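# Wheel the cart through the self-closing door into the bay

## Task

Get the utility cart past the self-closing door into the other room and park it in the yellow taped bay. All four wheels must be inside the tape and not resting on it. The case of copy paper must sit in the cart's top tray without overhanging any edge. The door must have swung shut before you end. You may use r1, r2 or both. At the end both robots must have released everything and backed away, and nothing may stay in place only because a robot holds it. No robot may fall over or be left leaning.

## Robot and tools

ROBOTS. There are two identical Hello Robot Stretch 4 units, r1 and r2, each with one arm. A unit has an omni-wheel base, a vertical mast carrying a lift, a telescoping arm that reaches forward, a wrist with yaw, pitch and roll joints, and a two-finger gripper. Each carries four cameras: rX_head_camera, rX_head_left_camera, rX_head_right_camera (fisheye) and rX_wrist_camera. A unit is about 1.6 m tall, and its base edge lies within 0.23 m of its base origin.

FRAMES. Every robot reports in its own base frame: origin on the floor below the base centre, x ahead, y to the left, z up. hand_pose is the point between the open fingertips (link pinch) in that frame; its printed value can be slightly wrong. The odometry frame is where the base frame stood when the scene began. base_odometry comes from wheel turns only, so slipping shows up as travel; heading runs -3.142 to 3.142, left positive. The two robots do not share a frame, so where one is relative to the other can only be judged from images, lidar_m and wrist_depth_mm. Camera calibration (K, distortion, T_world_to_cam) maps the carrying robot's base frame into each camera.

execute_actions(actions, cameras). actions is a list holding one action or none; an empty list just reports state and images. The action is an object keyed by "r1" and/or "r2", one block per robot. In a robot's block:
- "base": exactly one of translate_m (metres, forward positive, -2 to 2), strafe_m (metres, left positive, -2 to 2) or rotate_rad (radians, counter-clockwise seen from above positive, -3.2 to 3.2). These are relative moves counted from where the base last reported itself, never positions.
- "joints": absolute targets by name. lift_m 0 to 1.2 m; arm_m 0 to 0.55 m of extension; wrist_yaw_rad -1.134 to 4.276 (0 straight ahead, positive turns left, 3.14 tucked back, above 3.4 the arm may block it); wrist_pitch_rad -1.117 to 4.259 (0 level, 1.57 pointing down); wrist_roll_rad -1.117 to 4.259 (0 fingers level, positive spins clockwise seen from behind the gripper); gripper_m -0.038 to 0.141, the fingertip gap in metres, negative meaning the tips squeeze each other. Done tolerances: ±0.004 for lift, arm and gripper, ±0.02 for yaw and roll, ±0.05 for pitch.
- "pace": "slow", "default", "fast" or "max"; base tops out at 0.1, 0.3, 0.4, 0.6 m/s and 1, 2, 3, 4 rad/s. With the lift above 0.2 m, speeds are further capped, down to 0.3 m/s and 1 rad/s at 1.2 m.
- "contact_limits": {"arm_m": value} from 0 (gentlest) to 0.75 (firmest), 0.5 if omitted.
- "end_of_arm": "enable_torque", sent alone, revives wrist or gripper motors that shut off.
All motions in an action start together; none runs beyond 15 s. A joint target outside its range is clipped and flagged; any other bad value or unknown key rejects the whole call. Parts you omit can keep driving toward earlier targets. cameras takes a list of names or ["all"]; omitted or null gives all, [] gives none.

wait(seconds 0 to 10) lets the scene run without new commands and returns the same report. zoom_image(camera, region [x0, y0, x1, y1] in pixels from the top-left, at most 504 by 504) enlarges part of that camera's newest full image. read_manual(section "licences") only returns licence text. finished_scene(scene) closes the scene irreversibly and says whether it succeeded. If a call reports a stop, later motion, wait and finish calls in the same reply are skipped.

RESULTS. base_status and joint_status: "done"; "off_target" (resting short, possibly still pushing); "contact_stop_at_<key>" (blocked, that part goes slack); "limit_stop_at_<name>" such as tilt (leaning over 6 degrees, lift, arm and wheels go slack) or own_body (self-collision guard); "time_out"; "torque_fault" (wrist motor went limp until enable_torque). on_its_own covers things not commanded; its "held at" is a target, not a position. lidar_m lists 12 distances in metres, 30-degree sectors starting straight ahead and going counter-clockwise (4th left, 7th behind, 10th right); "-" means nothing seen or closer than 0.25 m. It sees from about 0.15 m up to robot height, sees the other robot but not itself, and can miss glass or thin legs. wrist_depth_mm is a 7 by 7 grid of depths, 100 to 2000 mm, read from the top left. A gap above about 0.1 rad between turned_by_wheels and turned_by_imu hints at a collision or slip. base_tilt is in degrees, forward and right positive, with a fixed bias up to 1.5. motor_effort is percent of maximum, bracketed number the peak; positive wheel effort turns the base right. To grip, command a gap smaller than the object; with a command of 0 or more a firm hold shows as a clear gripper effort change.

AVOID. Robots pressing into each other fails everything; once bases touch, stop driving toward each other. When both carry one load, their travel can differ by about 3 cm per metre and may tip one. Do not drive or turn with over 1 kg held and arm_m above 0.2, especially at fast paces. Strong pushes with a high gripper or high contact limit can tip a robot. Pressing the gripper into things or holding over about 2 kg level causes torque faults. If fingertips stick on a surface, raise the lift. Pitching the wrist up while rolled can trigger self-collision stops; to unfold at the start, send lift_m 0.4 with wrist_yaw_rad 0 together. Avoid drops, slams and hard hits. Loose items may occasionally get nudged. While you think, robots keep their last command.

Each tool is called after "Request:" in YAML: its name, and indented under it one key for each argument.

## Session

Request:
execute_actions:
  actions: []
  cameras: ["r1_head_left_camera","r2_head_left_camera","r1_wrist_camera","r2_wrist_camera"]

Scene clock: 0.00 s.
r1.base_odometry: x=+0.000 y=+0.000 heading=+0.000 (m, m, rad; r1's odometry frame)
r1.turned_by_wheels: +0.000 (rad since the last result)
r1.turned_by_imu: +0.000 (rad since the last result)
r1.base_tilt: forward=+0.4 right=+0.2 (deg)
r1.lidar_m: 1.34 1.47 1.95 3.21 1.34 0.79 0.69 0.69 0.81 1.47 2.61 3.08
r1.base_status: not commanded
r1.joint_positions: lift_m=+0.273 arm_m=+0.001 wrist_yaw_rad=+3.108 wrist_pitch_rad=+0.003 wrist_roll_rad=-0.011 gripper_m=+0.057
r1.joint_status: not commanded
r1.motor_effort: lift_m=+19 arm_m=-1 wrist_yaw_rad=-2 wrist_pitch_rad=-6 wrist_roll_rad=+1 gripper_m=+0 wheel_0=+0 wheel_1=+0 wheel_2=+0 (%)
r1.hand_pose: x=-0.1138 y=+0.0971 z=+0.4500 quat_wxyz=(+0.017, -0.001, -0.006, +1.000) (m; r1's base frame)
r1.wrist_depth_mm: 136 138 809 866 960 1042 1138 / - 138 809 878 946 1042 1138 / 106 138 276 878 946 1042 1138 / 116 139 809 878 946 1042 1118 / 691 759 798 866 946 1042 1138 / 707 741 196 866 196 1042 1118 / 707 732 788 109 931 991 991
r2.base_odometry: x=+0.000 y=+0.000 heading=+0.000 (m, m, rad; r2's odometry frame)
r2.turned_by_wheels: +0.000 (rad since the last result)
r2.turned_by_imu: +0.000 (rad since the last result)
r2.base_tilt: forward=+0.1 right=+0.6 (deg)
r2.lidar_m: 3.42 2.75 2.72 1.92 1.54 1.50 1.67 2.02 1.99 1.94 1.94 1.41
r2.base_status: not commanded
r2.joint_positions: lift_m=+0.242 arm_m=-0.002 wrist_yaw_rad=+3.193 wrist_pitch_rad=+0.006 wrist_roll_rad=+0.007 gripper_m=+0.057
r2.joint_status: not commanded
r2.motor_effort: lift_m=+20 arm_m=+0 wrist_yaw_rad=+1 wrist_pitch_rad=-4 wrist_roll_rad=+0 gripper_m=-1 wheel_0=+0 wheel_1=+0 wheel_2=+0 (%)
r2.hand_pose: x=-0.1235 y=+0.0726 z=+0.4182 quat_wxyz=(-0.026, -0.003, +0.003, +1.000) (m; r2's base frame)
r2.wrist_depth_mm: - 138 220 - 1756 1464 1281 / - 111 137 - 1708 1464 1308 / - 110 136 1983 1708 1464 1281 / - 120 145 - 1756 1464 1281 / 140 1921 - - 1708 1499 1308 / 213 1661 212 1618 211 1397 1281 / 211 1042 1008 148 1008 1060 1098
pictures: r1_head_left_camera, r1_wrist_camera, r2_head_left_camera, r2_wrist_camera
camera_calibration (this result's frames):
r1_wrist_camera: T_world_to_cam=[[0.0688949, 0.997543, -0.0126957, -0.0919155], [0.00683408, -0.0131976, -0.99989, 0.508394], [-0.997601, 0.0688006, -0.00772654, 0.114628], [0, 0, 0, 1]] pos_world=[0.117211, 0.0905128, 0.508056]
r2_wrist_camera: T_world_to_cam=[[-0.0622442, 0.998052, -0.00418687, -0.0825888], [-0.0220675, -0.00557021, -0.999741, 0.482911], [-0.997817, -0.0621357, 0.0223712, 0.0945967], [0, 0, 0, 1]] pos_world=[0.0999062, 0.0909957, 0.480324]
Images, in order (width x height): r1_head_left_camera 420x672, r1_wrist_camera 616x392, r2_head_left_camera 420x672, r2_wrist_camera 616x392.

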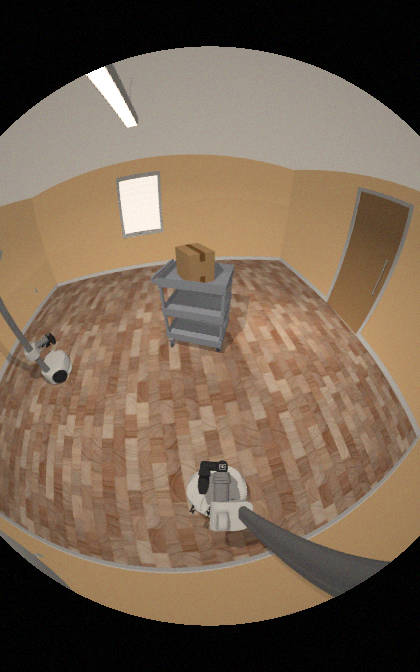

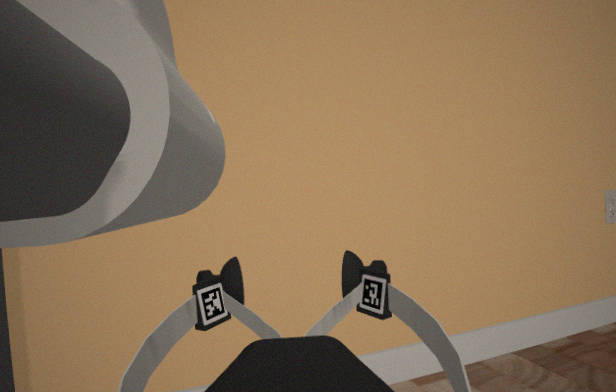

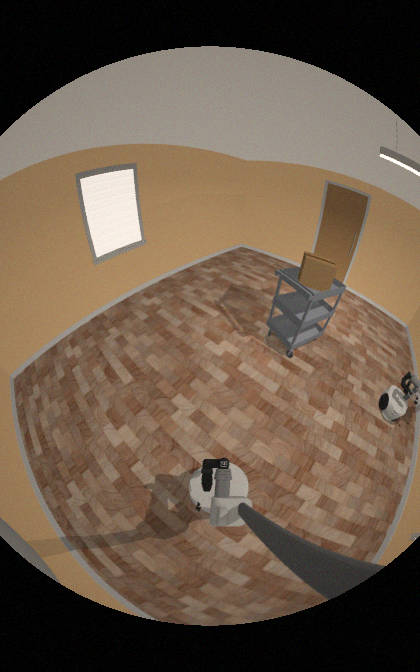

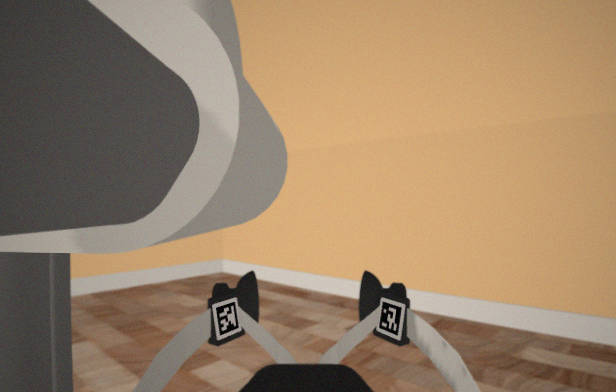

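Request:
execute_actions:
  actions:
    - {"r1":{"base":{"rotate_rad":-0.58},"joints":{"lift_m":0.45,"wrist_yaw_rad":-0.7,"gripper_m":0.09}},"r2":{"base":{"rotate_rad":-0.72},"joints":{"lift_m":0.676,"wrist_yaw_rad":0,"gripper_m":0.1}}}
  cameras: ["r2_head_camera"]

Request:
execute_actions:
  actions:
    - {"r1":{"base":{"translate_m":2.0},"joints":{"lift_m":0.9},"pace":"fast"},"r2":{"joints":{"wrist_roll_rad":1.57}}}
  cameras: []

Request:
execute_actions:
  actions:
    - {"r1":{"base":{"rotate_rad":-0.73},"joints":{"arm_m":0.3}}}
  cameras: ["r1_head_camera","r1_wrist_camera"]

Scene clock: 4.07 s.
r1.base_odometry: x=+0.000 y=+0.000 heading=-0.580 (m, m, rad; r1's odometry frame)
r1.turned_by_wheels: -0.580 (rad since the last result)
r1.turned_by_imu: -0.585 (rad since the last result)
r1.base_tilt: forward=+0.4 right=+0.1 (deg)
r1.lidar_m: 2.98 1.34 1.45 1.68 3.23 1.51 0.82 0.67 0.68 0.78 1.35 2.61
r1.base_status: done
r1.joint_positions: lift_m=+0.450 arm_m=+0.001 wrist_yaw_rad=-0.700 wrist_pitch_rad=+0.003 wrist_roll_rad=-0.011 gripper_m=+0.090
r1.joint_status: all done
r1.motor_effort: lift_m=+22(22) arm_m=-1(1) wrist_yaw_rad=-1(5) wrist_pitch_rad=-6(5) wrist_roll_rad=-1(1) gripper_m=-3(2) wheel_0=+2(7) wheel_1=+1(9) wheel_2=+1(9) (%)
r1.hand_pose: x=+0.3360 y=-0.2527 z=+0.6272 quat_wxyz=(+0.939, -0.005, +0.003, -0.343) (m; r1's base frame)
r1.wrist_depth_mm: - - - - - 1464 1008 / - - - - - 1499 1025 / - - - - - 1537 1042 / - - - - - 1537 1060 / - - - - - 1576 1078 / - - 198 - 206 1537 1060 / 1537 1430 1430 109 1397 1281 1060
r2.base_odometry: x=+0.000 y=+0.000 heading=-0.720 (m, m, rad; r2's odometry frame)
r2.turned_by_wheels: -0.720 (rad since the last result)
r2.turned_by_imu: -0.738 (rad since the last result)
r2.base_tilt: forward=+0.3 right=+0.6 (deg)
r2.lidar_m: 1.41 1.48 2.86 2.74 2.33 1.64 1.51 1.55 2.01 2.00 2.06 1.92
r2.base_status: done
r2.joint_positions: lift_m=+0.676 arm_m=-0.002 wrist_yaw_rad=+0.000 wrist_pitch_rad=+0.006 wrist_roll_rad=+0.007 gripper_m=+0.100
r2.joint_status: all done
r2.motor_effort: lift_m=+24(24) arm_m=+0(0) wrist_yaw_rad=+0(4) wrist_pitch_rad=-4(5) wrist_roll_rad=+0(1) gripper_m=+1(4) wheel_0=-1(6) wheel_1=-2(6) wheel_2=-1(8) (%)
r2.hand_pose: x=+0.4576 y=-0.0873 z=+0.8521 quat_wxyz=(+1.000, +0.004, +0.003, +0.000) (m; r2's base frame)
r2.wrist_depth_mm: - - - - - - - / - - - - - - - / - - - - - - - / - - 1499 - - - - / - - - - - - 1618 / - 1499 213 - 213 - - / - 1756 1618 146 - 1983 1576
pictures: r2_head_camera
Images, in order (width x height): r2_head_camera 420x560.

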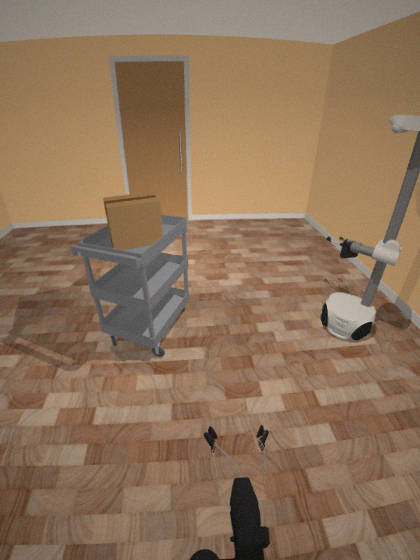

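Scene clock: 10.33 s.
r1.base_odometry: x=+1.674 y=-1.095 heading=-0.579 (m, m, rad; r1's odometry frame)
r1.turned_by_wheels: +0.000 (rad since the last result)
r1.turned_by_imu: -0.002 (rad since the last result)
r1.base_tilt: forward=+0.3 right=+0.2 (deg)
r1.lidar_m: 1.33 2.24 2.67 3.09 0.98 1.06 2.42 2.08 2.06 1.37 1.09 1.16
r1.base_status: done
r1.joint_positions: lift_m=+0.900 arm_m=+0.001 wrist_yaw_rad=-0.700 wrist_pitch_rad=+0.003 wrist_roll_rad=-0.011 gripper_m=+0.090
r1.joint_status: all done
r1.motor_effort: lift_m=+21(22) arm_m=-1(1) wrist_yaw_rad=-2(1) wrist_pitch_rad=-5(5) wrist_roll_rad=+0(1) gripper_m=+0(1) wheel_0=+1(9) wheel_1=+0(8) wheel_2=+3(14) (%)
r1.hand_pose: x=+0.3360 y=-0.2527 z=+1.0773 quat_wxyz=(+0.939, -0.005, +0.003, -0.343) (m; r1's base frame)
r1.wrist_depth_mm: 976 976 976 976 960 946 960 / 976 960 976 976 976 960 960 / 960 976 976 976 960 976 960 / 976 976 976 976 976 976 976 / 991 976 976 976 976 976 976 / 991 976 198 976 204 976 976 / 991 991 991 109 976 976 976
r2.base_odometry: x=+0.000 y=+0.000 heading=-0.720 (m, m, rad; r2's odometry frame)
r2.turned_by_wheels: +0.000 (rad since the last result)
r2.turned_by_imu: +0.002 (rad since the last result)
r2.base_tilt: forward=+0.3 right=+0.6 (deg)
r2.lidar_m: 1.44 1.45 2.86 2.74 2.34 1.64 1.51 1.54 2.02 2.01 2.05 2.70
r2.base_status: not commanded
r2.joint_positions: lift_m=+0.676 arm_m=-0.002 wrist_yaw_rad=+0.000 wrist_pitch_rad=+0.006 wrist_roll_rad=+1.570 gripper_m=+0.100
r2.joint_status: all done
r2.motor_effort: lift_m=+25(25) arm_m=+0(0) wrist_yaw_rad=+0(0) wrist_pitch_rad=-4(4) wrist_roll_rad=+0(5) gripper_m=+0(1) wheel_0=-1(1) wheel_1=-1(2) wheel_2=-1(2) (%)
r2.hand_pose: x=+0.4576 y=-0.0873 z=+0.8521 quat_wxyz=(+0.707, +0.707, +0.002, -0.002) (m; r2's base frame)
r2.wrist_depth_mm: - - - - - 1756 1205 / - - - - - 1756 1229 / - - - - - 1863 1229 / - - - - - 1808 1205 / - - - - - 1708 1229 / - - 213 1537 213 1464 1229 / - - - 146 1255 1205 1205
pictures: none
No camera images: the call's "cameras" was empty. Leave "cameras" out to get every camera's image.

Scene clock: 12.33 s.
r1.base_odometry: x=+1.674 y=-1.095 heading=-1.309 (m, m, rad; r1's odometry frame)
r1.turned_by_wheels: -0.729 (rad since the last result)
r1.turned_by_imu: -0.735 (rad since the last result)
r1.base_tilt: forward=+0.3 right=+0.1 (deg)
r1.lidar_m: 1.09 1.22 1.70 2.69 2.81 0.97 1.01 2.85 2.14 2.06 1.59 1.20
r1.base_status: done
r1.joint_positions: lift_m=+0.900 arm_m=+0.299 wrist_yaw_rad=-0.700 wrist_pitch_rad=+0.003 wrist_roll_rad=-0.011 gripper_m=+0.090
r1.joint_status: all done
r1.motor_effort: lift_m=+21(21) arm_m=+6(6) wrist_yaw_rad=-1(0) wrist_pitch_rad=-6(6) wrist_roll_rad=+1(0) gripper_m=-1(1) wheel_0=+4(8) wheel_1=+3(8) wheel_2=+2(8) (%)
r1.hand_pose: x=+0.6343 y=-0.2527 z=+1.0773 quat_wxyz=(+0.939, -0.005, +0.003, -0.343) (m; r1's base frame)
r1.wrist_depth_mm: 559 661 778 946 1205 1618 1618 / 564 661 768 946 1182 1618 1661 / 564 668 768 931 1182 1618 1618 / 569 654 768 931 1182 1661 1618 / 564 647 759 946 1118 1618 1708 / 564 634 198 904 204 1618 1661 / 559 621 732 109 1205 1576 1661
r2.base_odometry: x=+0.000 y=+0.000 heading=-0.720 (m, m, rad; r2's odometry frame)
r2.turned_by_wheels: +0.000 (rad since the last result)
r2.turned_by_imu: +0.001 (rad since the last result)
r2.base_tilt: forward=+0.2 right=+0.6 (deg)
r2.lidar_m: 1.43 1.46 2.86 2.74 2.33 1.62 1.52 1.56 2.05 2.01 2.06 2.69
r2.base_status: not commanded
r2.joint_positions: lift_m=+0.676 arm_m=-0.002 wrist_yaw_rad=+0.000 wrist_pitch_rad=+0.006 wrist_roll_rad=+1.570 gripper_m=+0.100
r2.joint_status: not commanded
r2.motor_effort: lift_m=+25(24) arm_m=+0(0) wrist_yaw_rad=+0(1) wrist_pitch_rad=-5(4) wrist_roll_rad=+0(1) gripper_m=+4(7) wheel_0=-1(1) wheel_1=-2(2) wheel_2=-2(2) (%)
r2.hand_pose: x=+0.4576 y=-0.0873 z=+0.8521 quat_wxyz=(+0.707, +0.707, +0.002, -0.002) (m; r2's base frame)
r2.wrist_depth_mm: - - - - - 1708 1205 / - - - - - 1708 1205 / - - - - - 1808 1229 / - - - - - 1756 1205 / - - - - - 1661 1229 / - - 214 1537 212 1464 1205 / - - - 146 1255 1205 1205
pictures: r1_head_camera, r1_wrist_camera
camera_calibration (this result's frames):
r1_wrist_camera: T_world_to_cam=[[-0.670443, -0.741853, -0.0126956, 0.24291], [0.00279937, 0.0145815, -0.99989, 1.13547], [0.741956, -0.670404, -0.00769937, -0.400372], [0, 0, 0, 1]] pos_world=[0.456737, -0.104764, 1.13535]
Images, in order (width x height): r1_head_camera 420x560, r1_wrist_camera 616x392.

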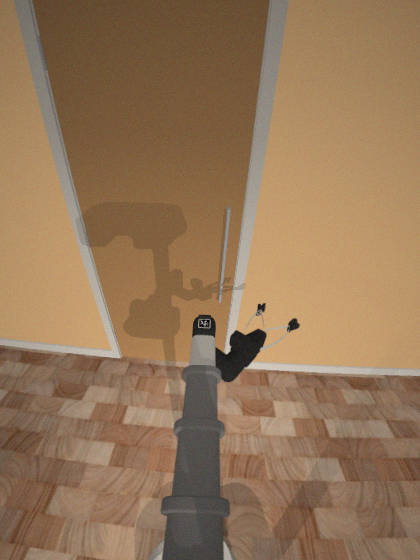

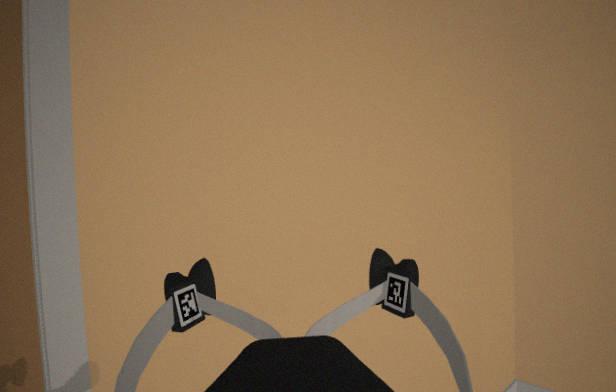

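Request:
execute_actions:
  actions:
    - {"r1":{"base":{"strafe_m":0.17},"joints":{"lift_m":0.8}},"r2":{"base":{"strafe_m":0.64},"pace":"fast"}}
  cameras: []

Request:
execute_actions:
  actions:
    - {"r1":{"base":{"translate_m":0.24},"joints":{"arm_m":0.42}},"r2":{"base":{"translate_m":0.8},"pace":"fast"}}
  cameras: ["r2_head_camera","r1_wrist_camera","r2_wrist_camera","r1_head_camera"]

Scene clock: 16.23 s.
r1.base_odometry: x=+1.838 y=-1.051 heading=-1.309 (m, m, rad; r1's odometry frame)
r1.turned_by_wheels: +0.000 (rad since the last result)
r1.turned_by_imu: -0.002 (rad since the last result)
r1.base_tilt: forward=+0.4 right=+0.1 (deg)
r1.lidar_m: 1.13 1.22 1.71 2.51 2.64 1.21 0.95 3.07 2.30 2.23 1.60 1.18
r1.base_status: done
r1.joint_positions: lift_m=+0.800 arm_m=+0.299 wrist_yaw_rad=-0.700 wrist_pitch_rad=+0.003 wrist_roll_rad=-0.011 gripper_m=+0.090
r1.joint_status: all done
r1.motor_effort: lift_m=+16(20) arm_m=+6(6) wrist_yaw_rad=-2(0) wrist_pitch_rad=-6(5) wrist_roll_rad=+0(0) gripper_m=+1(0) wheel_0=-1(9) wheel_1=+0(8) wheel_2=+0(2) (%)
r1.hand_pose: x=+0.6343 y=-0.2527 z=+0.9777 quat_wxyz=(+0.939, -0.005, +0.003, -0.343) (m; r1's base frame)
r1.wrist_depth_mm: 580 668 788 960 1205 1661 1756 / 580 668 798 931 1205 1661 1756 / 574 668 778 946 1182 1661 1808 / 580 661 778 931 1205 1618 1756 / 580 661 768 931 1138 1661 1808 / 580 640 198 904 205 1618 1863 / 564 615 741 109 1205 1618 1756
r2.base_odometry: x=+0.422 y=+0.481 heading=-0.720 (m, m, rad; r2's odometry frame)
r2.turned_by_wheels: +0.000 (rad since the last result)
r2.turned_by_imu: +0.002 (rad since the last result)
r2.base_tilt: forward=+0.3 right=+0.6 (deg)
r2.lidar_m: 1.40 3.17 2.20 2.09 2.15 1.66 1.55 1.59 2.07 2.64 2.70 2.01
r2.base_status: done
r2.joint_positions: lift_m=+0.676 arm_m=-0.002 wrist_yaw_rad=+0.000 wrist_pitch_rad=+0.006 wrist_roll_rad=+1.570 gripper_m=+0.100
r2.joint_status: not commanded
r2.motor_effort: lift_m=+25(25) arm_m=+0(0) wrist_yaw_rad=+1(1) wrist_pitch_rad=-4(5) wrist_roll_rad=+1(0) gripper_m=-2(4) wheel_0=+1(12) wheel_1=+0(9) wheel_2=-1(5) (%)
r2.hand_pose: x=+0.4576 y=-0.0874 z=+0.8521 quat_wxyz=(+0.707, +0.707, +0.002, -0.002) (m; r2's base frame)
r2.wrist_depth_mm: - - - - - 1756 1205 / - - - - - 1756 1205 / - - - - 1808 1576 1229 / - - - 1430 1921 1464 1229 / - - - - - 1464 1205 / - - 214 - 213 1618 1229 / - - - 146 - 1537 1182
pictures: none
No camera images: the call's "cameras" was empty. Leave "cameras" out to get every camera's image.

Scene clock: 19.63 s.
r1.base_odometry: x=+1.900 y=-1.283 heading=-1.308 (m, m, rad; r1's odometry frame)
r1.turned_by_wheels: +0.000 (rad since the last result)
r1.turned_by_imu: -0.001 (rad since the last result)
r1.base_tilt: forward=+0.4 right=+0.2 (deg)
r1.lidar_m: 0.92 0.98 1.37 2.51 2.63 1.70 1.18 3.09 2.31 2.25 1.28 0.89
r1.base_status: done
r1.joint_positions: lift_m=+0.800 arm_m=+0.419 wrist_yaw_rad=-0.700 wrist_pitch_rad=+0.003 wrist_roll_rad=-0.011 gripper_m=+0.090
r1.joint_status: all done
r1.motor_effort: lift_m=+16(16) arm_m=+5(6) wrist_yaw_rad=+1(0) wrist_pitch_rad=-5(6) wrist_roll_rad=+0(1) gripper_m=-3(2) wheel_0=+3(7) wheel_1=+1(7) wheel_2=-1(12) (%)
r1.hand_pose: x=+0.7543 y=-0.2527 z=+0.9777 quat_wxyz=(+0.939, -0.005, +0.003, -0.343) (m; r1's base frame)
r1.wrist_depth_mm: 286 330 387 469 597 842 1281 / 286 329 387 469 591 831 1229 / 286 329 387 469 591 798 1281 / 287 329 366 466 591 809 1255 / 286 327 368 462 564 798 1182 / 285 319 198 433 204 788 1182 / 283 310 355 109 603 788 1182
r2.base_odometry: x=+1.024 y=-0.047 heading=-0.720 (m, m, rad; r2's odometry frame)
r2.turned_by_wheels: +0.000 (rad since the last result)
r2.turned_by_imu: +0.000 (rad since the last result)
r2.base_tilt: forward=+0.3 right=+0.7 (deg)
r2.lidar_m: 0.64 3.25 2.27 2.09 2.21 2.52 2.35 2.40 2.75 2.60 2.68 0.63
r2.base_status: done
r2.joint_positions: lift_m=+0.676 arm_m=-0.002 wrist_yaw_rad=+0.000 wrist_pitch_rad=+0.006 wrist_roll_rad=+1.570 gripper_m=+0.100
r2.joint_status: not commanded
r2.motor_effort: lift_m=+25(25) arm_m=+0(0) wrist_yaw_rad=+0(1) wrist_pitch_rad=-4(4) wrist_roll_rad=+1(1) gripper_m=-3(2) wheel_0=-1(6) wheel_1=-1(7) wheel_2=+2(14) (%)
r2.hand_pose: x=+0.4576 y=-0.0874 z=+0.8521 quat_wxyz=(+0.707, +0.707, +0.002, -0.002) (m; r2's base frame)
r2.wrist_depth_mm: - - - - - 1756 1205 / - - 691 427 427 691 424 / - - 634 449 1078 788 455 / - - 597 477 1078 798 473 / - - 732 508 - 798 496 / - - 213 544 212 683 535 / - - - 146 - 569 820
pictures: r1_head_camera, r1_wrist_camera, r2_head_camera, r2_wrist_camera
camera_calibration (this result's frames):
r1_wrist_camera: T_world_to_cam=[[-0.670439, -0.741856, -0.0126953, 0.322141], [0.00279819, 0.0145822, -0.99989, 1.03554], [0.74196, -0.6704, -0.00770063, -0.490224], [0, 0, 0, 1]] pos_world=[0.576804, -0.104764, 1.03574]
r2_wrist_camera: T_world_to_cam=[[0.00496553, -0.00408273, -0.999979, 0.845247], [0.028418, 0.999588, -0.00394002, 0.14485], [0.999584, -0.0283979, 0.00507951, -0.24159], [0, 0, 0, 1]] pos_world=[0.233176, -0.1482, 0.847027]
Images, in order (width x height): r1_head_camera 420x560, r1_wrist_camera 616x392, r2_head_camera 420x560, r2_wrist_camera 616x392.

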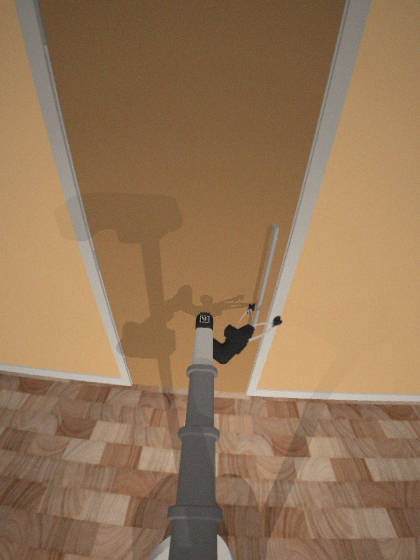

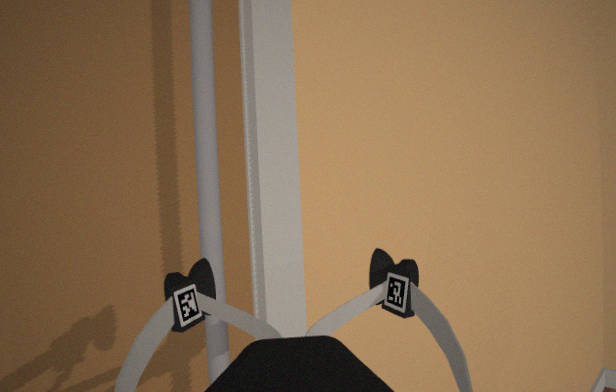

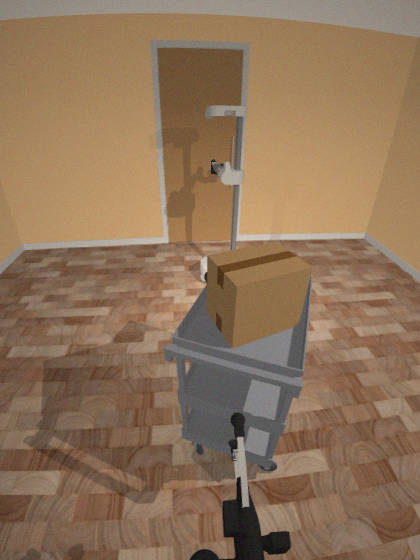

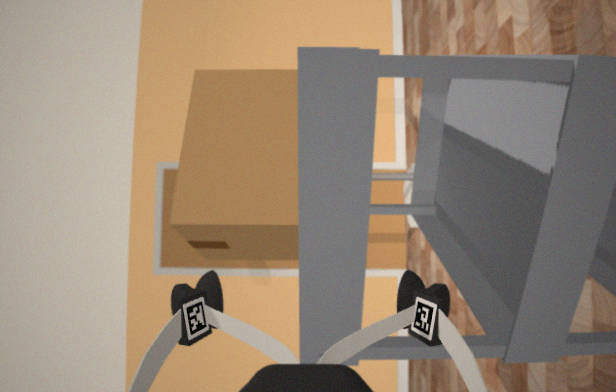

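Request:
execute_actions:
  actions:
    - {"r1":{"joints":{"arm_m":0.51}},"r2":{"base":{"translate_m":0.12},"joints":{"arm_m":0.1}}}
  cameras: ["r1_wrist_camera","r2_wrist_camera"]

Scene clock: 21.97 s.
r1.base_odometry: x=+1.900 y=-1.283 heading=-1.308 (m, m, rad; r1's odometry frame)
r1.turned_by_wheels: +0.000 (rad since the last result)
r1.turned_by_imu: -0.001 (rad since the last result)
r1.base_tilt: forward=+0.3 right=+0.2 (deg)
r1.lidar_m: 0.91 0.98 1.36 2.51 2.64 1.69 1.16 3.10 2.32 2.24 1.27 0.88
r1.base_status: not commanded
r1.joint_positions: lift_m=+0.800 arm_m=+0.509 wrist_yaw_rad=-0.700 wrist_pitch_rad=+0.003 wrist_roll_rad=-0.011 gripper_m=+0.090
r1.joint_status: all done
r1.motor_effort: lift_m=+16(16) arm_m=+6(6) wrist_yaw_rad=+0(3) wrist_pitch_rad=-6(4) wrist_roll_rad=+0(1) gripper_m=-4(3) wheel_0=+3(3) wheel_1=+1(1) wheel_2=-1(1) (%)
r1.hand_pose: x=+0.8443 y=-0.2527 z=+0.9777 quat_wxyz=(+0.939, -0.005, +0.003, -0.343) (m; r1's base frame)
r1.wrist_depth_mm: 213 246 282 343 442 615 931 / 213 245 281 340 442 609 917 / 213 246 281 340 439 603 917 / 213 245 287 338 436 597 891 / 213 244 287 336 421 597 891 / 212 236 198 334 204 591 878 / 211 231 272 109 449 597 891
r2.base_odometry: x=+1.114 y=-0.126 heading=-0.720 (m, m, rad; r2's odometry frame)
r2.turned_by_wheels: +0.000 (rad since the last result)
r2.turned_by_imu: +0.001 (rad since the last result)
r2.base_tilt: forward=+0.2 right=+0.6 (deg)
r2.lidar_m: 0.55 3.24 2.28 2.10 2.22 2.64 2.47 2.54 2.72 2.59 2.66 0.52
r2.base_status: done
r2.joint_positions: lift_m=+0.676 arm_m=+0.098 wrist_yaw_rad=+0.000 wrist_pitch_rad=+0.006 wrist_roll_rad=+1.570 gripper_m=+0.100
r2.joint_status: all done
r2.motor_effort: lift_m=+24(24) arm_m=+9(10) wrist_yaw_rad=-1(2) wrist_pitch_rad=-4(5) wrist_roll_rad=+0(0) gripper_m=+2(1) wheel_0=+1(4) wheel_1=+1(4) wheel_2=+1(10) (%)
r2.hand_pose: x=+0.5578 y=-0.0874 z=+0.8521 quat_wxyz=(+0.707, +0.707, +0.002, -0.002) (m; r2's base frame)
r2.wrist_depth_mm: - - 466 161 214 732 535 / - 449 433 169 225 788 544 / - 407 402 179 238 798 539 / - 370 375 191 251 809 544 / - 413 404 264 268 732 544 / - - 213 279 213 1618 517 / - - - 146 309 1537 477
pictures: r1_wrist_camera, r2_wrist_camera
camera_calibration (this result's frames):
r1_wrist_camera: T_world_to_cam=[[-0.670476, -0.741823, -0.0126954, 0.382452], [0.00279853, 0.0145825, -0.99989, 1.03529], [0.741926, -0.670437, -0.00770121, -0.556918], [0, 0, 0, 1]] pos_world=[0.66672, -0.104764, 1.03574]
r2_wrist_camera: T_world_to_cam=[[0.0050562, -0.00402522, -0.999979, 0.84473], [0.0283846, 0.99959, -0.00388013, 0.141961], [0.999584, -0.0283644, 0.00516838, -0.341779], [0, 0, 0, 1]] pos_world=[0.333336, -0.148197, 0.847029]
Images, in order (width x height): r1_wrist_camera 616x392, r2_wrist_camera 616x392.

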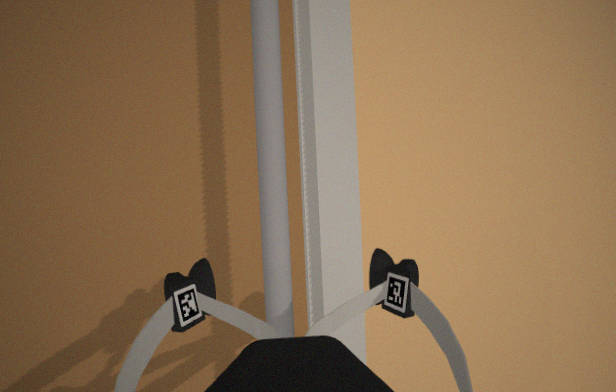

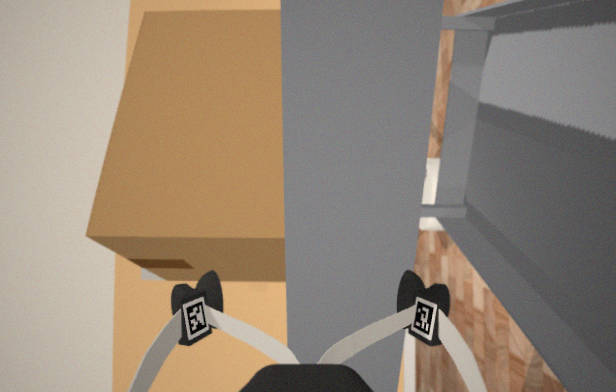

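Request:
execute_actions:
  actions:
    - {"r1":{"base":{"strafe_m":-0.035},"joints":{"arm_m":0.548,"gripper_m":0.05},"pace":"slow"},"r2":{"joints":{"gripper_m":-0.03,"lift_m":0.68}}}
  cameras: ["r1_wrist_camera"]

Request:
execute_actions:
  actions:
    - {"r1":{"joints":{"gripper_m":-0.03}},"r2":{"base":{"strafe_m":-0.31},"pace":"slow"}}
  cameras: ["r1_wrist_camera"]

Scene clock: 24.63 s.
r1.base_odometry: x=+1.866 y=-1.292 heading=-1.308 (m, m, rad; r1's odometry frame)
r1.turned_by_wheels: +0.000 (rad since the last result)
r1.turned_by_imu: -0.001 (rad since the last result)
r1.base_tilt: forward=+0.3 right=+0.1 (deg)
r1.lidar_m: 0.89 0.96 1.39 2.55 2.68 1.59 1.19 3.03 2.28 2.20 1.27 0.90
r1.base_status: done
r1.joint_positions: lift_m=+0.800 arm_m=+0.547 wrist_yaw_rad=-0.700 wrist_pitch_rad=+0.003 wrist_roll_rad=-0.011 gripper_m=+0.050
r1.joint_status: all done
r1.motor_effort: lift_m=+16(16) arm_m=+6(7) wrist_yaw_rad=-3(1) wrist_pitch_rad=-6(5) wrist_roll_rad=+0(1) gripper_m=-4(2) wheel_0=+4(6) wheel_1=-2(3) wheel_2=+0(1) (%)
r1.hand_pose: x=+0.8822 y=-0.2527 z=+0.9777 quat_wxyz=(+0.939, -0.005, +0.003, -0.343) (m; r1's base frame)
r1.wrist_depth_mm: 182 208 235 289 377 521 798 / 181 208 234 287 375 517 798 / 181 208 234 287 373 517 768 / 181 208 238 287 373 512 759 / 181 207 231 289 370 504 750 / 180 202 191 215 202 504 759 / 179 195 231 109 368 508 759
r2.base_odometry: x=+1.114 y=-0.126 heading=-0.720 (m, m, rad; r2's odometry frame)
r2.turned_by_wheels: +0.000 (rad since the last result)
r2.turned_by_imu: +0.001 (rad since the last result)
r2.base_tilt: forward=+0.3 right=+0.5 (deg)
r2.lidar_m: 0.55 3.27 2.27 2.11 2.22 2.66 2.47 2.55 2.75 2.59 2.66 0.52
r2.base_status: not commanded
r2.joint_positions: lift_m=+0.680 arm_m=+0.099 wrist_yaw_rad=+0.002 wrist_pitch_rad=+0.009 wrist_roll_rad=+1.570 gripper_m=-0.029
r2.joint_status: all done
r2.motor_effort: lift_m=+24(24) arm_m=+5(9) wrist_yaw_rad=-5(9) wrist_pitch_rad=-13(14) wrist_roll_rad=-1(1) gripper_m=-22(27) wheel_0=+0(1) wheel_1=+0(0) wheel_2=+3(3) (%)
r2.hand_pose: x=+0.5586 y=-0.0868 z=+0.8552 quat_wxyz=(+0.707, +0.707, +0.004, -0.003) (m; r2's base frame)
r2.wrist_depth_mm: - - 455 154 205 723 535 / - 424 418 162 216 768 539 / - 389 387 170 227 778 539 / - 362 362 180 241 788 544 / - 389 387 191 255 723 544 / - - 203 198 204 1756 508 / - - - 169 293 778 480
pictures: r1_wrist_camera
camera_calibration (this result's frames):
r1_wrist_camera: T_world_to_cam=[[-0.670479, -0.74182, -0.0126955, 0.407921], [0.00279876, 0.0145825, -0.99989, 1.03518], [0.741923, -0.67044, -0.00770108, -0.585096], [0, 0, 0, 1]] pos_world=[0.704701, -0.104764, 1.03574]
Images, in order (width x height): r1_wrist_camera 616x392.

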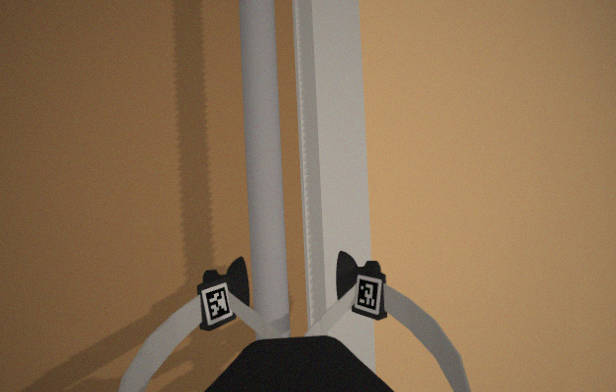

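Scene clock: 28.87 s.
r1.base_odometry: x=+1.866 y=-1.292 heading=-1.308 (m, m, rad; r1's odometry frame)
r1.turned_by_wheels: +0.000 (rad since the last result)
r1.turned_by_imu: -0.002 (rad since the last result)
r1.base_tilt: forward=+0.3 right=+0.2 (deg)
r1.lidar_m: 0.86 0.95 1.38 2.55 2.68 3.76 1.20 3.05 2.29 2.21 1.26 0.87
r1.base_status: not commanded
r1.joint_positions: lift_m=+0.800 arm_m=+0.548 wrist_yaw_rad=-0.695 wrist_pitch_rad=+0.003 wrist_roll_rad=-0.011 gripper_m=-0.029
r1.joint_status: all done
r1.on_its_own: wrist_yaw_rad is at rest, and its effort (-16) is outside its rest range (-13 to +13)
r1.motor_effort: lift_m=+16(16) arm_m=+3(6) wrist_yaw_rad=-16(30) wrist_pitch_rad=-5(6) wrist_roll_rad=+1(1) gripper_m=-17(20) wheel_0=+3(4) wheel_1=-1(2) wheel_2=+1(1) (%)
r1.hand_pose: x=+0.8842 y=-0.2518 z=+0.9777 quat_wxyz=(+0.940, -0.005, +0.003, -0.340) (m; r1's base frame)
r1.wrist_depth_mm: 174 198 228 285 373 512 759 / 174 199 227 281 368 504 750 / 174 198 227 278 366 504 741 / 173 198 232 278 366 496 732 / 173 198 231 216 364 496 723 / 173 193 184 182 181 492 723 / 171 183 219 109 362 492 732
r2.base_odometry: x=+0.910 y=-0.359 heading=-0.720 (m, m, rad; r2's odometry frame)
r2.turned_by_wheels: +0.001 (rad since the last result)
r2.turned_by_imu: +0.005 (rad since the last result)
r2.base_tilt: forward=+0.2 right=+0.6 (deg)
r2.lidar_m: 0.51 3.41 2.61 2.43 2.54 2.62 2.45 2.52 2.41 2.28 2.34 0.56
r2.base_status: done
r2.joint_positions: lift_m=+0.680 arm_m=+0.099 wrist_yaw_rad=+0.009 wrist_pitch_rad=+0.008 wrist_roll_rad=+1.570 gripper_m=-0.029
r2.joint_status: not commanded
r2.on_its_own: wrist_yaw_rad is at rest, and its effort (-24) is outside its rest range (-13 to +13)
r2.motor_effort: lift_m=+25(24) arm_m=+5(5) wrist_yaw_rad=-24(32) wrist_pitch_rad=-11(13) wrist_roll_rad=+0(0) gripper_m=-26(23) wheel_0=+5(14) wheel_1=-1(3) wheel_2=+5(4) (%)
r2.hand_pose: x=+0.5592 y=-0.0849 z=+0.8554 quat_wxyz=(+0.707, +0.707, +0.006, +0.000) (m; r2's base frame)
r2.wrist_depth_mm: - - - 205 265 866 1098 / - - - 204 265 1708 517 / - - 517 203 263 778 549 / - 469 442 203 263 788 539 / - 379 379 202 262 788 539 / - 364 191 200 202 788 539 / - 415 462 168 258 373 535
pictures: r1_wrist_camera
camera_calibration (this result's frames):
r1_wrist_camera: T_world_to_cam=[[-0.66649, -0.745405, -0.0126953, 0.405442], [0.00272033, 0.0145972, -0.99989, 1.03524], [0.745509, -0.666451, -0.00770113, -0.588099], [0, 0, 0, 1]] pos_world=[0.70584, -0.104833, 1.03574]
Images, in order (width x height): r1_wrist_camera 616x392.

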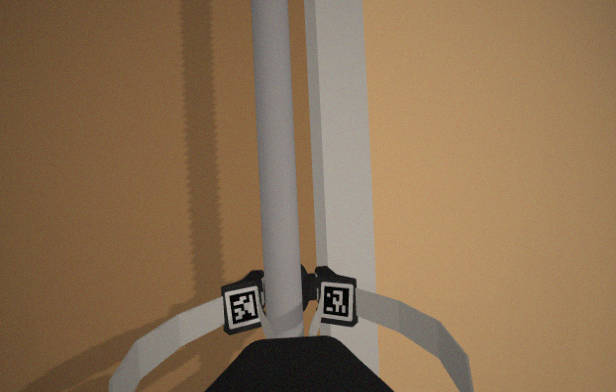

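Request:
execute_actions:
  actions:
    - {"r1":{"base":{"translate_m":-0.17},"pace":"slow"},"r2":{"base":{"strafe_m":-0.17},"joints":{"lift_m":0.676},"pace":"slow"}}
  cameras: []

Request:
execute_actions:
  actions:
    - {"r1":{"base":{"strafe_m":0.075},"joints":{"arm_m":0.44},"pace":"slow"},"r2":{"base":{"rotate_rad":0.13},"pace":"slow"}}
  cameras: []

Request:
execute_actions:
  actions:
    - {"r1":{"base":{"strafe_m":0.065},"joints":{"arm_m":0.33},"pace":"slow"}}
  cameras: ["r1_wrist_camera","r2_head_camera"]

Scene clock: 32.93 s.
r1.base_odometry: x=+1.822 y=-1.128 heading=-1.305 (m, m, rad; r1's odometry frame)
r1.turned_by_wheels: +0.003 (rad since the last result)
r1.turned_by_imu: +0.005 (rad since the last result)
r1.base_tilt: forward=+0.4 right=+0.1 (deg)
r1.lidar_m: 0.88 1.08 1.63 2.55 2.69 3.79 1.05 3.03 2.28 2.19 1.49 0.95
r1.base_status: done
r1.joint_positions: lift_m=+0.800 arm_m=+0.548 wrist_yaw_rad=-0.677 wrist_pitch_rad=+0.003 wrist_roll_rad=-0.011 gripper_m=-0.030
r1.joint_status: not commanded
r1.on_its_own: wrist_yaw_rad is at rest, and its effort (-64) is outside its rest range (-13 to +13)
r1.motor_effort: lift_m=+16(16) arm_m=+2(2) wrist_yaw_rad=-64(67) wrist_pitch_rad=-5(5) wrist_roll_rad=+0(3) gripper_m=-14(18) wheel_0=+14(16) wheel_1=+6(7) wheel_2=+23(23) (%)
r1.hand_pose: x=+0.8886 y=-0.2490 z=+0.9777 quat_wxyz=(+0.943, -0.005, +0.003, -0.332) (m; r1's base frame)
r1.wrist_depth_mm: 194 212 225 265 621 820 1160 / 194 213 225 264 615 809 1138 / 195 213 226 264 609 809 1138 / 195 213 226 264 615 809 1160 / 195 213 225 264 609 798 1118 / 194 206 176 200 569 809 1118 / 193 203 228 109 564 798 1118
r2.base_odometry: x=+0.798 y=-0.487 heading=-0.719 (m, m, rad; r2's odometry frame)
r2.turned_by_wheels: +0.001 (rad since the last result)
r2.turned_by_imu: +0.004 (rad since the last result)
r2.base_tilt: forward=+0.3 right=+0.6 (deg)
r2.lidar_m: 0.48 0.49 2.77 2.60 2.68 2.61 2.45 2.49 2.23 2.10 2.16 0.55
r2.base_status: done
r2.joint_positions: lift_m=+0.676 arm_m=+0.099 wrist_yaw_rad=+0.009 wrist_pitch_rad=+0.006 wrist_roll_rad=+1.570 gripper_m=-0.029
r2.joint_status: all done
r2.on_its_own: wrist_yaw_rad is at rest, and its effort (-24) is outside its rest range (-13 to +13)
r2.motor_effort: lift_m=+16(22) arm_m=+5(5) wrist_yaw_rad=-24(30) wrist_pitch_rad=-4(11) wrist_roll_rad=+1(0) gripper_m=-26(23) wheel_0=+6(13) wheel_1=-1(3) wheel_2=+5(3) (%)
r2.hand_pose: x=+0.5592 y=-0.0848 z=+0.8528 quat_wxyz=(+0.707, +0.707, +0.005, +0.001) (m; r2's base frame)
r2.wrist_depth_mm: - - - 271 317 1430 1160 / - - - 300 304 1537 433 / - - - 287 291 1808 521 / - - 530 276 281 768 539 / - 439 427 267 268 798 539 / - 351 338 201 254 778 539 / - 347 364 161 247 640 535
pictures: none
No camera images: the call's "cameras" was empty. Leave "cameras" out to get every camera's image.

Scene clock: 35.30 s.
r1.base_odometry: x=+1.895 y=-1.108 heading=-1.305 (m, m, rad; r1's odometry frame)
r1.turned_by_wheels: +0.000 (rad since the last result)
r1.turned_by_imu: -0.002 (rad since the last result)
r1.base_tilt: forward=+0.3 right=+0.2 (deg)
r1.lidar_m: 0.84 1.08 1.62 2.47 2.61 3.67 1.05 1.09 2.34 2.28 1.49 0.76
r1.base_status: done
r1.joint_positions: lift_m=+0.800 arm_m=+0.441 wrist_yaw_rad=-0.693 wrist_pitch_rad=+0.003 wrist_roll_rad=-0.011 gripper_m=-0.029
r1.joint_status: all done
r1.on_its_own: wrist_yaw_rad is at rest, and its effort (-20) is outside its rest range (-13 to +13)
r1.motor_effort: lift_m=+16(16) arm_m=-8(12) wrist_yaw_rad=-20(66) wrist_pitch_rad=-5(6) wrist_roll_rad=-1(1) gripper_m=-18(18) wheel_0=-5(12) wheel_1=+1(13) wheel_2=+1(19) (%)
r1.hand_pose: x=+0.7785 y=-0.2515 z=+0.9777 quat_wxyz=(+0.941, -0.005, +0.003, -0.340) (m; r1's base frame)
r1.wrist_depth_mm: 204 219 234 256 831 1138 1661 / 205 220 234 256 820 1118 1618 / 205 220 235 256 820 1118 1661 / 205 220 234 255 820 1098 1661 / 205 219 234 253 809 1098 1661 / 206 218 182 185 268 1078 1576 / 205 213 231 109 809 1098 1576
r2.base_odometry: x=+0.798 y=-0.487 heading=-0.589 (m, m, rad; r2's odometry frame)
r2.turned_by_wheels: +0.130 (rad since the last result)
r2.turned_by_imu: +0.133 (rad since the last result)
r2.base_tilt: forward=+0.2 right=+0.7 (deg)
r2.lidar_m: 0.52 3.48 2.68 2.60 2.81 2.53 2.46 2.61 2.16 2.10 2.25 0.55
r2.base_status: done
r2.joint_positions: lift_m=+0.676 arm_m=+0.099 wrist_yaw_rad=+0.003 wrist_pitch_rad=+0.006 wrist_roll_rad=+1.570 gripper_m=-0.029
r2.joint_status: not commanded
r2.motor_effort: lift_m=+16(16) arm_m=+6(6) wrist_yaw_rad=-8(61) wrist_pitch_rad=-4(4) wrist_roll_rad=+1(0) gripper_m=-19(13) wheel_0=+2(13) wheel_1=-1(7) wheel_2=+1(11) (%)
r2.hand_pose: x=+0.5587 y=-0.0865 z=+0.8529 quat_wxyz=(+0.707, +0.707, +0.003, -0.001) (m; r2's base frame)
r2.wrist_depth_mm: - - - 204 266 866 1098 / - - - 204 264 1756 517 / - - 521 203 263 778 544 / - 466 439 202 263 798 549 / - 377 377 262 262 788 544 / - 366 206 200 207 788 544 / - 445 462 163 258 585 535
pictures: none
No camera images: the call's "cameras" was empty. Leave "cameras" out to get every camera's image.

Scene clock: 37.67 s.
r1.base_odometry: x=+1.957 y=-1.091 heading=-1.305 (m, m, rad; r1's odometry frame)
r1.turned_by_wheels: +0.000 (rad since the last result)
r1.turned_by_imu: -0.001 (rad since the last result)
r1.base_tilt: forward=+0.4 right=+0.1 (deg)
r1.lidar_m: 0.76 1.07 1.65 2.41 2.54 3.58 1.06 1.07 2.43 2.34 1.53 0.67
r1.base_status: done
r1.joint_positions: lift_m=+0.800 arm_m=+0.332 wrist_yaw_rad=-0.689 wrist_pitch_rad=+0.003 wrist_roll_rad=-0.011 gripper_m=-0.029
r1.joint_status: all done
r1.on_its_own: wrist_yaw_rad is at rest, and its effort (-37) is outside its rest range (-13 to +13)
r1.motor_effort: lift_m=+16(16) arm_m=-9(8) wrist_yaw_rad=-37(35) wrist_pitch_rad=-6(6) wrist_roll_rad=+0(2) gripper_m=-17(22) wheel_0=-2(14) wheel_1=+4(7) wheel_2=+3(2) (%)
r1.hand_pose: x=+0.6697 y=-0.2508 z=+0.9777 quat_wxyz=(+0.941, -0.005, +0.003, -0.338) (m; r1's base frame)
r1.wrist_depth_mm: 223 231 236 250 1008 1366 1808 / 224 231 238 249 1008 1366 1863 / 224 232 239 251 991 1336 1863 / 224 232 239 251 991 1308 1808 / 225 233 240 251 991 1336 1808 / 224 231 183 185 258 1336 1863 / 224 229 239 109 991 1336 1808
r2.base_odometry: x=+0.798 y=-0.487 heading=-0.589 (m, m, rad; r2's odometry frame)
r2.turned_by_wheels: +0.000 (rad since the last result)
r2.turned_by_imu: +0.001 (rad since the last result)
r2.base_tilt: forward=+0.2 right=+0.6 (deg)
r2.lidar_m: 0.51 3.49 2.68 2.61 2.82 2.51 2.44 2.60 2.16 2.10 2.25 0.55
r2.base_status: not commanded
r2.joint_positions: lift_m=+0.676 arm_m=+0.099 wrist_yaw_rad=+0.003 wrist_pitch_rad=+0.006 wrist_roll_rad=+1.570 gripper_m=-0.029
r2.joint_status: not commanded
r2.motor_effort: lift_m=+16(16) arm_m=+6(5) wrist_yaw_rad=-8(8) wrist_pitch_rad=-4(3) wrist_roll_rad=-1(1) gripper_m=-20(16) wheel_0=+2(2) wheel_1=-1(1) wheel_2=+1(1) (%)
r2.hand_pose: x=+0.5587 y=-0.0865 z=+0.8529 quat_wxyz=(+0.707, +0.707, +0.003, -0.001) (m; r2's base frame)
r2.wrist_depth_mm: - - - 204 265 866 1098 / - - - 204 264 1808 517 / - - 521 204 265 778 539 / - 469 439 202 263 798 544 / - 377 377 260 262 788 544 / - 368 206 201 207 798 539 / - 445 466 163 258 597 535
pictures: r1_wrist_camera, r2_head_camera
camera_calibration (this result's frames):
r1_wrist_camera: T_world_to_cam=[[-0.662053, -0.749348, -0.0127955, 0.259401], [0.00267792, 0.0147076, -0.999888, 1.03585], [0.749452, -0.662013, -0.00773055, -0.429082], [0, 0, 0, 1]] pos_world=[0.49054, -0.104911, 1.03574]
Images, in order (width x height): r1_wrist_camera 616x392, r2_head_camera 420x560.

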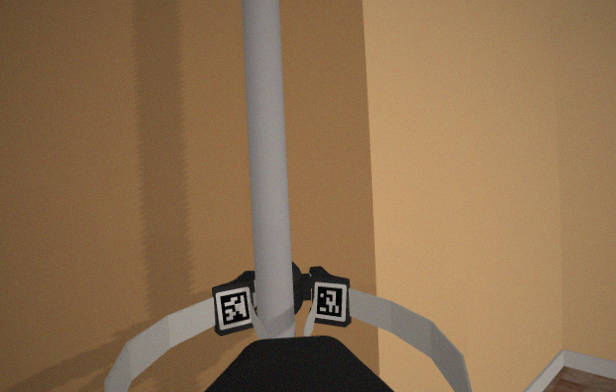

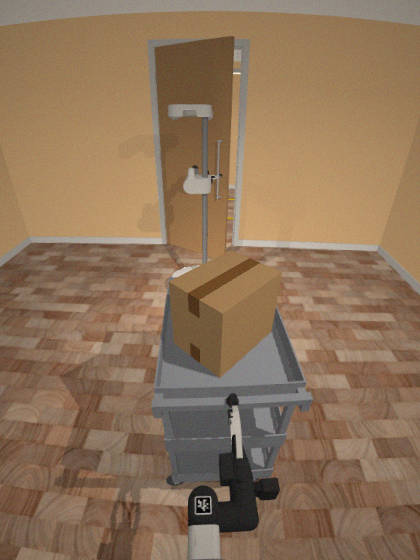

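Request:
execute_actions:
  actions:
    - {"r1":{"base":{"strafe_m":0.13},"joints":{"arm_m":0.21},"pace":"slow"},"r2":{"base":{"translate_m":0.15},"pace":"slow"}}
  cameras: []

Request:
execute_actions:
  actions:
    - {"r1":{"base":{"strafe_m":0.135},"joints":{"arm_m":0.115},"pace":"slow"},"r2":{"base":{"translate_m":0.15},"pace":"slow"}}
  cameras: []

Request:
execute_actions:
  actions:
    - {"r1":{"base":{"strafe_m":0.1},"joints":{"arm_m":0.075},"pace":"slow"}}
  cameras: ["r1_wrist_camera"]

Scene clock: 41.53 s.
r1.base_odometry: x=+2.082 y=-1.057 heading=-1.305 (m, m, rad; r1's odometry frame)
r1.turned_by_wheels: +0.000 (rad since the last result)
r1.turned_by_imu: -0.003 (rad since the last result)
r1.base_tilt: forward=+0.4 right=+0.2 (deg)
r1.lidar_m: 0.67 1.14 1.58 2.28 2.40 3.35 0.89 0.93 2.54 2.47 1.52 0.55
r1.base_status: done
r1.joint_positions: lift_m=+0.800 arm_m=+0.211 wrist_yaw_rad=-0.700 wrist_pitch_rad=+0.003 wrist_roll_rad=-0.011 gripper_m=-0.029
r1.joint_status: all done
r1.motor_effort: lift_m=+16(16) arm_m=-7(10) wrist_yaw_rad=-2(36) wrist_pitch_rad=-6(5) wrist_roll_rad=+0(0) gripper_m=-19(22) wheel_0=-7(10) wheel_1=+1(10) wheel_2=+1(4) (%)
r1.hand_pose: x=+0.5466 y=-0.2527 z=+0.9776 quat_wxyz=(+0.939, -0.005, +0.003, -0.343) (m; r1's base frame)
r1.wrist_depth_mm: 252 249 246 244 1229 1708 1921 / 252 250 247 245 243 1708 1983 / 253 251 248 245 245 1661 1983 / 254 251 250 246 246 1661 - / 255 252 250 215 247 1661 - / 255 253 185 183 182 1618 - / 256 253 252 109 248 1661 1921
r2.base_odometry: x=+0.923 y=-0.570 heading=-0.589 (m, m, rad; r2's odometry frame)
r2.turned_by_wheels: -0.001 (rad since the last result)
r2.turned_by_imu: +0.000 (rad since the last result)
r2.base_tilt: forward=+0.2 right=+0.5 (deg)
r2.lidar_m: 0.53 3.39 2.67 2.59 2.78 2.68 2.62 2.76 2.18 2.11 2.26 0.55
r2.base_status: done
r2.joint_positions: lift_m=+0.676 arm_m=+0.099 wrist_yaw_rad=-0.008 wrist_pitch_rad=+0.006 wrist_roll_rad=+1.570 gripper_m=-0.029
r2.joint_status: not commanded
r2.on_its_own: wrist_yaw_rad is at rest, and its effort (+24) is outside its rest range (-13 to +13)
r2.motor_effort: lift_m=+16(16) arm_m=+5(6) wrist_yaw_rad=+24(26) wrist_pitch_rad=-4(4) wrist_roll_rad=+1(0) gripper_m=-19(21) wheel_0=+0(7) wheel_1=+0(5) wheel_2=-7(12) (%)
r2.hand_pose: x=+0.5577 y=-0.0898 z=+0.8529 quat_wxyz=(+0.707, +0.707, -0.001, -0.005) (m; r2's base frame)
r2.wrist_depth_mm: - - - 200 259 1618 1098 / - - - 200 260 1756 512 / - - 500 200 260 750 544 / - 439 427 200 259 798 544 / - 375 375 260 260 788 539 / - 375 202 200 204 768 539 / - 439 492 163 259 564 535
pictures: none
No camera images: the call's "cameras" was empty. Leave "cameras" out to get every camera's image.

Scene clock: 44.30 s.
r1.base_odometry: x=+2.212 y=-1.022 heading=-1.305 (m, m, rad; r1's odometry frame)
r1.turned_by_wheels: +0.000 (rad since the last result)
r1.turned_by_imu: -0.001 (rad since the last result)
r1.base_tilt: forward=+0.4 right=+0.3 (deg)
r1.lidar_m: 0.65 1.17 1.65 2.14 2.27 3.18 1.07 0.79 2.69 2.61 1.51 0.47
r1.base_status: done
r1.joint_positions: lift_m=+0.800 arm_m=+0.116 wrist_yaw_rad=-0.698 wrist_pitch_rad=+0.003 wrist_roll_rad=-0.011 gripper_m=-0.029
r1.joint_status: all done
r1.motor_effort: lift_m=+16(16) arm_m=-7(9) wrist_yaw_rad=-8(25) wrist_pitch_rad=-6(6) wrist_roll_rad=-2(0) gripper_m=-17(19) wheel_0=-7(12) wheel_1=+2(5) wheel_2=+2(3) (%)
r1.hand_pose: x=+0.4521 y=-0.2524 z=+0.9776 quat_wxyz=(+0.940, -0.005, +0.003, -0.342) (m; r1's base frame)
r1.wrist_depth_mm: 297 277 258 238 232 1983 - / 297 277 260 239 233 1863 - / 298 279 259 239 232 1921 - / 301 279 262 240 234 1921 - / 303 282 264 211 236 1863 - / 306 283 184 183 182 1921 - / 306 277 268 109 235 1756 -
r2.base_odometry: x=+1.047 y=-0.653 heading=-0.589 (m, m, rad; r2's odometry frame)
r2.turned_by_wheels: +0.000 (rad since the last result)
r2.turned_by_imu: -0.001 (rad since the last result)
r2.base_tilt: forward=+0.2 right=+0.5 (deg)
r2.lidar_m: 0.52 1.92 2.67 2.58 2.77 2.84 2.77 2.85 2.17 2.13 2.27 0.54
r2.base_status: done
r2.joint_positions: lift_m=+0.676 arm_m=+0.099 wrist_yaw_rad=-0.008 wrist_pitch_rad=+0.006 wrist_roll_rad=+1.570 gripper_m=-0.029
r2.joint_status: not commanded
r2.on_its_own: wrist_yaw_rad is at rest, and its effort (+24) is outside its rest range (-13 to +13)
r2.motor_effort: lift_m=+16(16) arm_m=+6(5) wrist_yaw_rad=+24(30) wrist_pitch_rad=-4(3) wrist_roll_rad=+0(0) gripper_m=-17(21) wheel_0=-1(1) wheel_1=+1(3) wheel_2=-4(11) (%)
r2.hand_pose: x=+0.5577 y=-0.0897 z=+0.8529 quat_wxyz=(+0.707, +0.707, -0.001, -0.005) (m; r2's base frame)
r2.wrist_depth_mm: - - - 189 247 1708 1205 / - - - 191 249 820 517 / - - 469 193 251 798 544 / - 418 407 196 255 809 544 / - 364 364 198 258 788 544 / - 404 206 200 204 732 539 / - 1464 - 163 264 535 512
pictures: none
No camera images: the call's "cameras" was empty. Leave "cameras" out to get every camera's image.

Scene clock: 46.43 s.
r1.base_odometry: x=+2.309 y=-0.996 heading=-1.306 (m, m, rad; r1's odometry frame)
r1.turned_by_wheels: +0.000 (rad since the last result)
r1.turned_by_imu: -0.001 (rad since the last result)
r1.base_tilt: forward=+0.4 right=+0.2 (deg)
r1.lidar_m: 0.68 1.17 1.66 2.04 2.14 3.00 1.37 0.84 1.11 2.71 1.53 0.44
r1.base_status: done
r1.joint_positions: lift_m=+0.800 arm_m=+0.076 wrist_yaw_rad=-0.704 wrist_pitch_rad=+0.003 wrist_roll_rad=-0.011 gripper_m=-0.029
r1.joint_status: all done
r1.motor_effort: lift_m=+16(16) arm_m=-6(9) wrist_yaw_rad=+11(35) wrist_pitch_rad=-7(7) wrist_roll_rad=+0(0) gripper_m=-22(19) wheel_0=-8(12) wheel_1=+3(7) wheel_2=+1(4) (%)
r1.hand_pose: x=+0.4103 y=-0.2534 z=+0.9776 quat_wxyz=(+0.939, -0.005, +0.003, -0.345) (m; r1's base frame)
r1.wrist_depth_mm: 338 300 268 235 223 - - / 340 301 270 236 224 - - / 342 303 271 237 225 - - / 345 306 272 237 227 - - / 347 307 274 216 228 - - / 351 309 183 185 181 - - / 355 300 282 109 228 1983 -
r2.base_odometry: x=+1.047 y=-0.653 heading=-0.589 (m, m, rad; r2's odometry frame)
r2.turned_by_wheels: +0.000 (rad since the last result)
r2.turned_by_imu: +0.001 (rad since the last result)
r2.base_tilt: forward=+0.3 right=+0.6 (deg)
r2.lidar_m: 0.53 1.86 2.67 2.58 2.81 2.83 2.76 2.82 2.18 2.13 2.26 0.54
r2.base_status: not commanded
r2.joint_positions: lift_m=+0.676 arm_m=+0.099 wrist_yaw_rad=-0.008 wrist_pitch_rad=+0.006 wrist_roll_rad=+1.570 gripper_m=-0.029
r2.joint_status: not commanded
r2.on_its_own: wrist_yaw_rad is at rest, and its effort (+25) is outside its rest range (-13 to +13)
r2.motor_effort: lift_m=+16(16) arm_m=+5(6) wrist_yaw_rad=+25(23) wrist_pitch_rad=-4(3) wrist_roll_rad=+0(1) gripper_m=-20(19) wheel_0=-1(1) wheel_1=+1(1) wheel_2=-4(4) (%)
r2.hand_pose: x=+0.5577 y=-0.0897 z=+0.8529 quat_wxyz=(+0.707, +0.707, -0.001, -0.005) (m; r2's base frame)
r2.wrist_depth_mm: - - - 188 246 1756 1182 / - - - 191 249 820 512 / - - 469 193 252 788 544 / - 421 410 196 255 798 544 / - 364 364 198 259 788 539 / - 407 206 200 204 732 544 / - 1464 - 164 265 525 517
pictures: r1_wrist_camera
camera_calibration (this result's frames):
r1_wrist_camera: T_world_to_cam=[[-0.673485, -0.73909, -0.0127873, 0.0930324], [0.00271206, 0.0148282, -0.999886, 1.03653], [0.739196, -0.673443, -0.00798209, -0.234784], [0, 0, 0, 1]] pos_world=[0.233396, -0.104724, 1.03572]
Images, in order (width x height): r1_wrist_camera 616x392.

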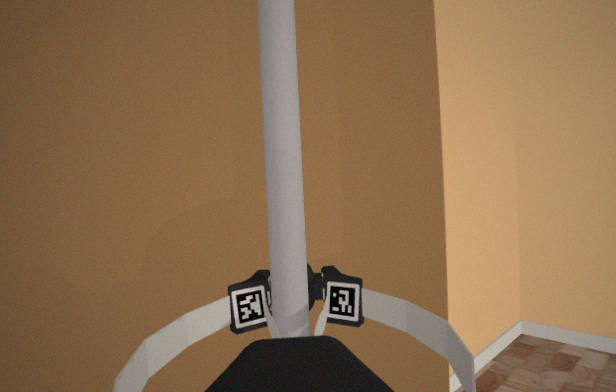

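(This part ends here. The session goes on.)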